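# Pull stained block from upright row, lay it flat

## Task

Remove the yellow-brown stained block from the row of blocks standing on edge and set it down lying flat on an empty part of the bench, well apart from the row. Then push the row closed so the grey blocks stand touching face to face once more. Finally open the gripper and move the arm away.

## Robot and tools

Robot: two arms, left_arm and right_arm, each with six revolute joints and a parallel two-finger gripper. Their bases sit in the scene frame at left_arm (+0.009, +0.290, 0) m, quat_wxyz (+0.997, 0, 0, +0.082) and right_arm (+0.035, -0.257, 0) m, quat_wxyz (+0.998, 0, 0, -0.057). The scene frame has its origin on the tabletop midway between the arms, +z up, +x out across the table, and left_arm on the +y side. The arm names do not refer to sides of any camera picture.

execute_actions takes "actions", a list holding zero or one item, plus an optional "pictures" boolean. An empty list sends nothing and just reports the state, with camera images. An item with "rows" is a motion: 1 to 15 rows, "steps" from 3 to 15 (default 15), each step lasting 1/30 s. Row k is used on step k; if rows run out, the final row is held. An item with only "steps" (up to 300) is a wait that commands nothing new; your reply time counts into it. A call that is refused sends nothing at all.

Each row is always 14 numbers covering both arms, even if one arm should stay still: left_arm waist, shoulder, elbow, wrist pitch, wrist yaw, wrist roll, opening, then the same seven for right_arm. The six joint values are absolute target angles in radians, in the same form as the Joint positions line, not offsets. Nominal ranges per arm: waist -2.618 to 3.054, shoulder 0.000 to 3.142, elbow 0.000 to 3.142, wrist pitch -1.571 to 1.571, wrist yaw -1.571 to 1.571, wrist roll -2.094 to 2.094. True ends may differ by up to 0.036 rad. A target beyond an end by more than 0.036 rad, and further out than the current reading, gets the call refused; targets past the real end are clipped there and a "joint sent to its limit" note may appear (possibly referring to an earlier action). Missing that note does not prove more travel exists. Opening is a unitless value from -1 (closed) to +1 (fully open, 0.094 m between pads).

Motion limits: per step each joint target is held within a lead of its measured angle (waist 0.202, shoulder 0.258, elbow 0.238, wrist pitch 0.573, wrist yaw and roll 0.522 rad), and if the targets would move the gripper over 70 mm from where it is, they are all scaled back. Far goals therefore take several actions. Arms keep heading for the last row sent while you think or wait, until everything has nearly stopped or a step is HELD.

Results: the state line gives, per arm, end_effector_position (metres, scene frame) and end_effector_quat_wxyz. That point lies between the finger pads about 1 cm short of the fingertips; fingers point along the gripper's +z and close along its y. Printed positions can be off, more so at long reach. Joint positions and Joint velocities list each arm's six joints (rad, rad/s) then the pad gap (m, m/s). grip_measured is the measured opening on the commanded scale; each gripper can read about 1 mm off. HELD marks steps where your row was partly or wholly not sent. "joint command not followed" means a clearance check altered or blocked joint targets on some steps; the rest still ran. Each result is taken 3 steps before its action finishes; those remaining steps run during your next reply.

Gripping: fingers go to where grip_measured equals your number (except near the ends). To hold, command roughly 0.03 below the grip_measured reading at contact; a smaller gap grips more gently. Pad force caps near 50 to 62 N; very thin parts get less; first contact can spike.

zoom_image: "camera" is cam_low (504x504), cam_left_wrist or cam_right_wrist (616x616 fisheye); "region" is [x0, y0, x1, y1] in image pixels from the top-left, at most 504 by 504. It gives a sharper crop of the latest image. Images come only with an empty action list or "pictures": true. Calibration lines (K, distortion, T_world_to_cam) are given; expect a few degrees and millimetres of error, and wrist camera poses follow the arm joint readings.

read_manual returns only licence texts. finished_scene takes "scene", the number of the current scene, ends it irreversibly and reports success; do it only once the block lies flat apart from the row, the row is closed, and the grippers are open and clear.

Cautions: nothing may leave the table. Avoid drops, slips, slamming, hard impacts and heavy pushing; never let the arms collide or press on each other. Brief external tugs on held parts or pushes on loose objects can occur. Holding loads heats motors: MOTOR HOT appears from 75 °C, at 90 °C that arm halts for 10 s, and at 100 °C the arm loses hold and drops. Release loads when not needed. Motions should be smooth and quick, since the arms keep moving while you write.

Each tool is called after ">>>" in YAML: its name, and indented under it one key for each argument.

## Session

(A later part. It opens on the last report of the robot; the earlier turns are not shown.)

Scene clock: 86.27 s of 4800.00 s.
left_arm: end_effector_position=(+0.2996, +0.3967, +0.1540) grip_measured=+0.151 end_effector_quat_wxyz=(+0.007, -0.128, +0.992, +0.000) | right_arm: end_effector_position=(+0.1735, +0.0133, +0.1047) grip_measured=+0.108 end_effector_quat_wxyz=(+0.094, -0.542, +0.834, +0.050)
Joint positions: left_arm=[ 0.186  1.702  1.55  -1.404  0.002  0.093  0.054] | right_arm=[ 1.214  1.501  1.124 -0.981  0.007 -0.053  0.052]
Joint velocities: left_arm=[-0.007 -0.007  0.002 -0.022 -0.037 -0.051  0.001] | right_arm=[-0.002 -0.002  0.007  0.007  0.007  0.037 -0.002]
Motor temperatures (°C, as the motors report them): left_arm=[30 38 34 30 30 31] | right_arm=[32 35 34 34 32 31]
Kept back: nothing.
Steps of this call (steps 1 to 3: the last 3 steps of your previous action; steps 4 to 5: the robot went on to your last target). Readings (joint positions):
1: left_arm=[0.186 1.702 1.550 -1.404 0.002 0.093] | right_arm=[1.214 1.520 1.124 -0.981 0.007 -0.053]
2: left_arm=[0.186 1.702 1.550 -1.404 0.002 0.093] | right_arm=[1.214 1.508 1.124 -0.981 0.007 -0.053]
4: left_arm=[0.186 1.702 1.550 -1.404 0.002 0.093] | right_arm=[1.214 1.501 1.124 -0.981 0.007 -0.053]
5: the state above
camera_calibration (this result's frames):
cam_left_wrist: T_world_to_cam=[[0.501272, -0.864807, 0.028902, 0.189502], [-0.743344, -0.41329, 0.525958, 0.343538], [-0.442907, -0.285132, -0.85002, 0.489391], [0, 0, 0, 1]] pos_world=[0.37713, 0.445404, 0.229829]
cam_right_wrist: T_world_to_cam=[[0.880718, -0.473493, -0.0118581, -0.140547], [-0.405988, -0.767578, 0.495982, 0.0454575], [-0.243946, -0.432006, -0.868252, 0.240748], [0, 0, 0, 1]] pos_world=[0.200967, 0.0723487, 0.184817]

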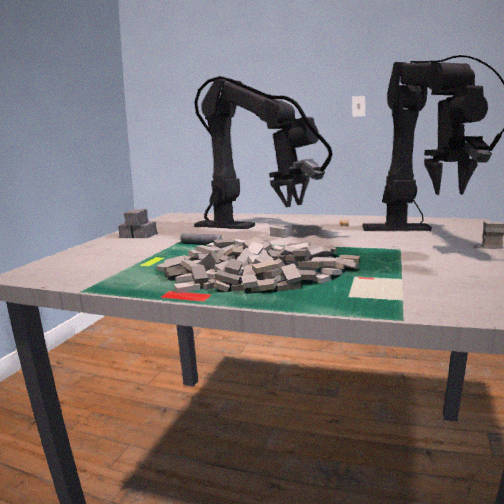

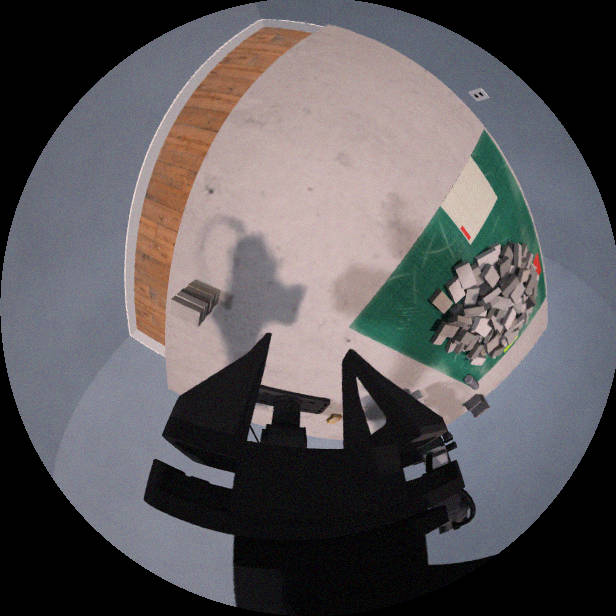

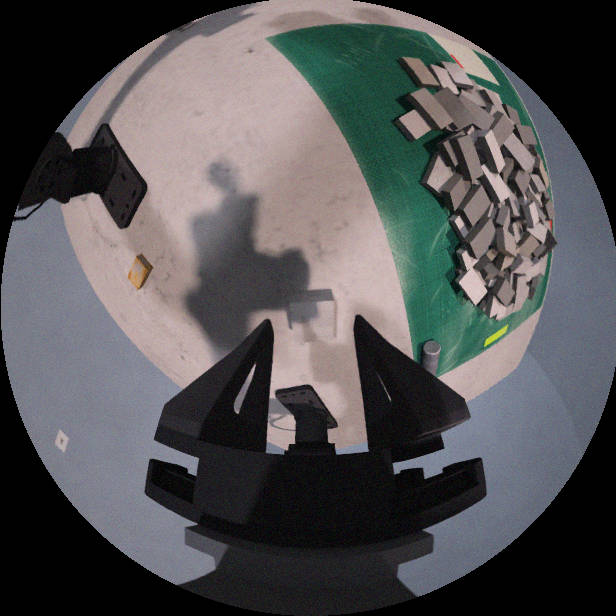

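>>> execute_actions:
  actions:
    - {"rows": [[0.186,1.71,1.576,-1.412,-0.005,0.10,0.15,1.205,1.480,1.152,-0.984,0.005,-0.058,0.11],[0.186,1.71,1.576,-1.412,-0.005,0.10,0.15,1.190,1.465,1.152,-0.984,0.005,-0.058,0.11],[0.186,1.71,1.576,-1.412,-0.005,0.10,0.15,1.170,1.447,1.152,-0.984,0.005,-0.058,0.11],[0.186,1.71,1.576,-1.412,-0.005,0.10,0.15,1.145,1.427,1.152,-0.984,0.005,-0.058,0.11],[0.186,1.71,1.576,-1.412,-0.005,0.10,0.15,1.115,1.405,1.152,-0.984,0.005,-0.058,0.11],[0.186,1.71,1.576,-1.412,-0.005,0.10,0.15,1.083,1.383,1.152,-0.984,0.005,-0.058,0.11],[0.186,1.71,1.576,-1.412,-0.005,0.10,0.15,1.050,1.361,1.152,-0.984,0.005,-0.058,0.11],[0.186,1.71,1.576,-1.412,-0.005,0.10,0.15,1.017,1.339,1.152,-0.984,0.005,-0.058,0.11],[0.186,1.71,1.576,-1.412,-0.005,0.10,0.15,0.984,1.318,1.152,-0.984,0.005,-0.058,0.11],[0.186,1.71,1.576,-1.412,-0.005,0.10,0.15,0.951,1.299,1.152,-0.984,0.005,-0.058,0.11],[0.186,1.71,1.576,-1.412,-0.005,0.10,0.15,0.920,1.283,1.152,-0.984,0.005,-0.058,0.11],[0.186,1.71,1.576,-1.412,-0.005,0.10,0.15,0.892,1.270,1.152,-0.984,0.005,-0.058,0.11],[0.186,1.71,1.576,-1.412,-0.005,0.10,0.15,0.870,1.260,1.152,-0.984,0.005,-0.058,0.11],[0.186,1.71,1.576,-1.412,-0.005,0.10,0.15,0.855,1.253,1.152,-0.984,0.005,-0.058,0.11],[0.186,1.71,1.576,-1.412,-0.005,0.10,0.15,0.850,1.250,1.152,-0.984,0.005,-0.058,0.11]], "steps": 15}

>>> execute_actions:
  actions:
    - {"steps": 9}
  pictures: true

>>> zoom_image:
  camera: "cam_low"
  region: [250, 190, 370, 250]

>>> zoom_image:
  camera: "cam_right_wrist"
  region: [60, 160, 360, 400]

Scene clock: 87.43 s of 4800.00 s.
left_arm: end_effector_position=(+0.2996, +0.3967, +0.1540) grip_measured=+0.151 end_effector_quat_wxyz=(+0.007, -0.128, +0.992, +0.000) | right_arm: end_effector_position=(+0.2384, -0.0345, +0.1587) grip_measured=+0.108 end_effector_quat_wxyz=(+0.186, -0.419, +0.886, +0.074)
Joint positions: left_arm=[ 0.186  1.702  1.55  -1.404  0.002  0.093  0.054] | right_arm=[ 0.945  1.311  1.124 -0.981  0.003 -0.055  0.052]
Joint velocities: left_arm=[-0.002  0.012 -0.007 -0.037 -0.066 -0.022  0.001] | right_arm=[-0.886 -0.564 -0.002  0.095  0.051 -0.022  0.   ]
Motor temperatures (°C, as the motors report them): left_arm=[30 38 34 30 30 31] | right_arm=[32 35 35 33 32 31]
Steps of this call (steps 1 to 23: the robot went on to your last target; steps 24 to 35: the first 12 steps of this action). Readings (joint positions):
24: left_arm=[0.186 1.702 1.550 -1.404 0.002 0.093] | right_arm=[1.214 1.501 1.124 -0.981 0.007 -0.053]
25: left_arm=[0.186 1.702 1.550 -1.404 0.002 0.093] | right_arm=[1.212 1.500 1.124 -0.981 0.006 -0.054]
27: left_arm=[0.186 1.702 1.550 -1.404 0.002 0.093] | right_arm=[1.195 1.486 1.124 -0.981 0.004 -0.054]
31: left_arm=[0.186 1.702 1.550 -1.404 0.002 0.093] | right_arm=[1.084 1.405 1.124 -0.981 0.000 -0.055]
35: the state above

Scene clock: 87.73 s of 4800.00 s.
left_arm: end_effector_position=(+0.2996, +0.3967, +0.1540) grip_measured=+0.151 end_effector_quat_wxyz=(+0.007, -0.128, +0.992, +0.000) | right_arm: end_effector_position=(+0.2569, -0.0564, +0.1728) grip_measured=+0.108 end_effector_quat_wxyz=(+0.213, -0.375, +0.899, +0.072)
Joint positions: left_arm=[ 0.186  1.702  1.55  -1.404  0.002  0.093  0.054] | right_arm=[ 0.853  1.26   1.124 -0.981  0.008 -0.055  0.052]
Joint velocities: left_arm=[-0.027 -0.007 -0.002  0.022 -0.037  0.007 -0.001] | right_arm=[ 0.002 -0.022 -0.002 -0.037 -0.007 -0.022  0.001]
Motor temperatures (°C, as the motors report them): left_arm=[30 38 34 30 30 31] | right_arm=[32 35 35 33 32 31]
Kept back: nothing.
Steps of this call (steps 1 to 3: the last 3 steps of your previous action; steps 4 to 9: the robot went on to your last target). Readings (joint positions):
1: left_arm=[0.186 1.702 1.550 -1.404 0.002 0.093] | right_arm=[0.915 1.293 1.124 -0.981 0.004 -0.055]
2: left_arm=[0.186 1.702 1.550 -1.404 0.002 0.093] | right_arm=[0.890 1.279 1.124 -0.981 0.005 -0.055]
4: left_arm=[0.186 1.702 1.550 -1.404 0.002 0.093] | right_arm=[0.859 1.263 1.124 -0.981 0.008 -0.055]
8: left_arm=[0.186 1.702 1.550 -1.404 0.002 0.093] | right_arm=[0.853 1.260 1.124 -0.981 0.008 -0.055]
9: the state above
camera_calibration (this result's frames):
cam_left_wrist: T_world_to_cam=[[0.501272, -0.864807, 0.028902, 0.189502], [-0.743344, -0.41329, 0.525958, 0.343538], [-0.442907, -0.285132, -0.85002, 0.489391], [0, 0, 0, 1]] pos_world=[0.37713, 0.445404, 0.229829]
cam_right_wrist: T_world_to_cam=[[0.659361, -0.751681, -0.0147978, -0.20447], [-0.720241, -0.637183, 0.274317, 0.11843], [-0.215628, -0.170216, -0.961525, 0.313707], [0, 0, 0, 1]] pos_world=[0.287762, -0.0248365, 0.266124]

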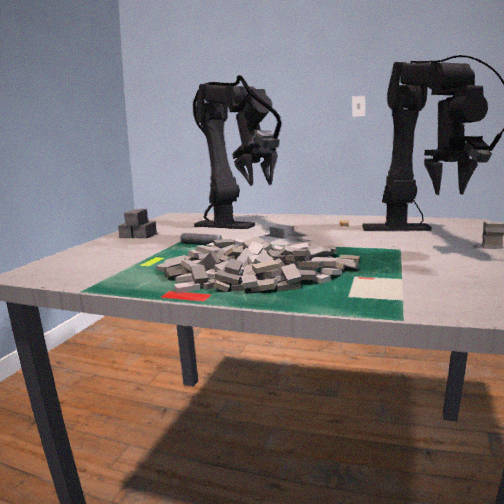

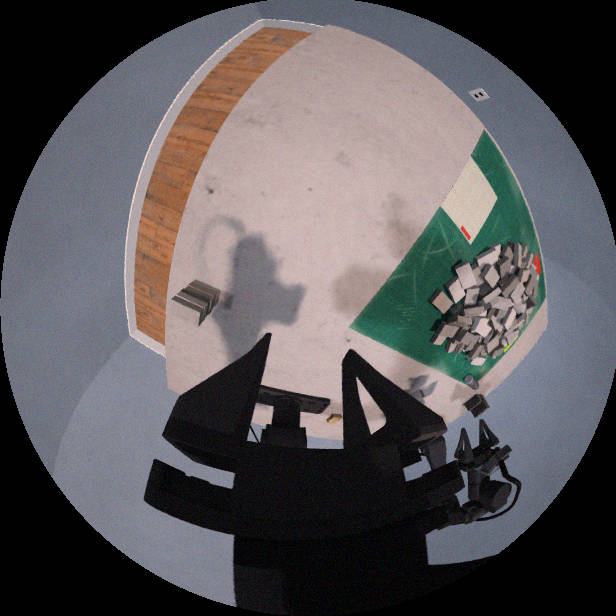

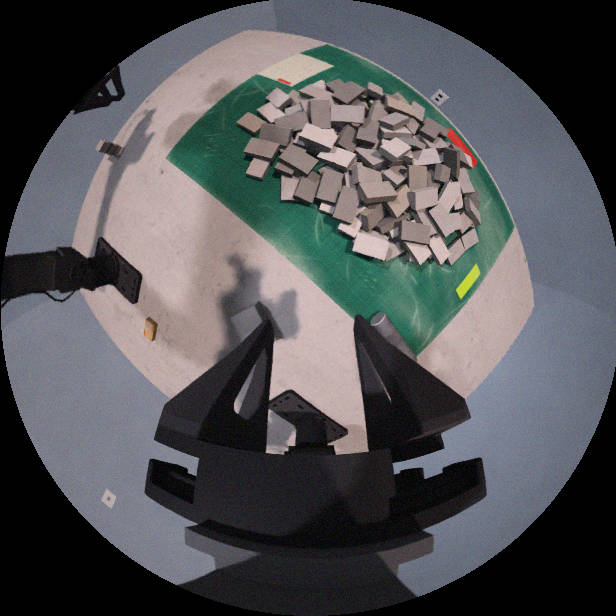

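Region (250, 190, 370, 250) of cam_low's 504x504 image, scaled by 4.200, with more detail than that image has.

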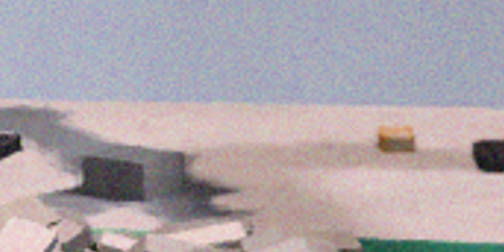

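Region (60, 160, 360, 400) of cam_right_wrist's 616x616 image, scaled by 1.680, with more detail than that image has; it fills the top 403 rows of this view, and the rest is white.

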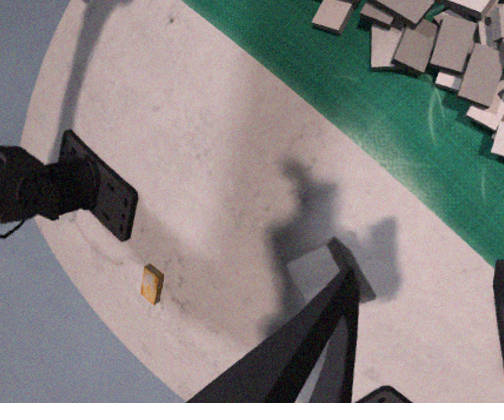

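>>> finished_scene:
  scene: 2

The scene is finished: the task was done.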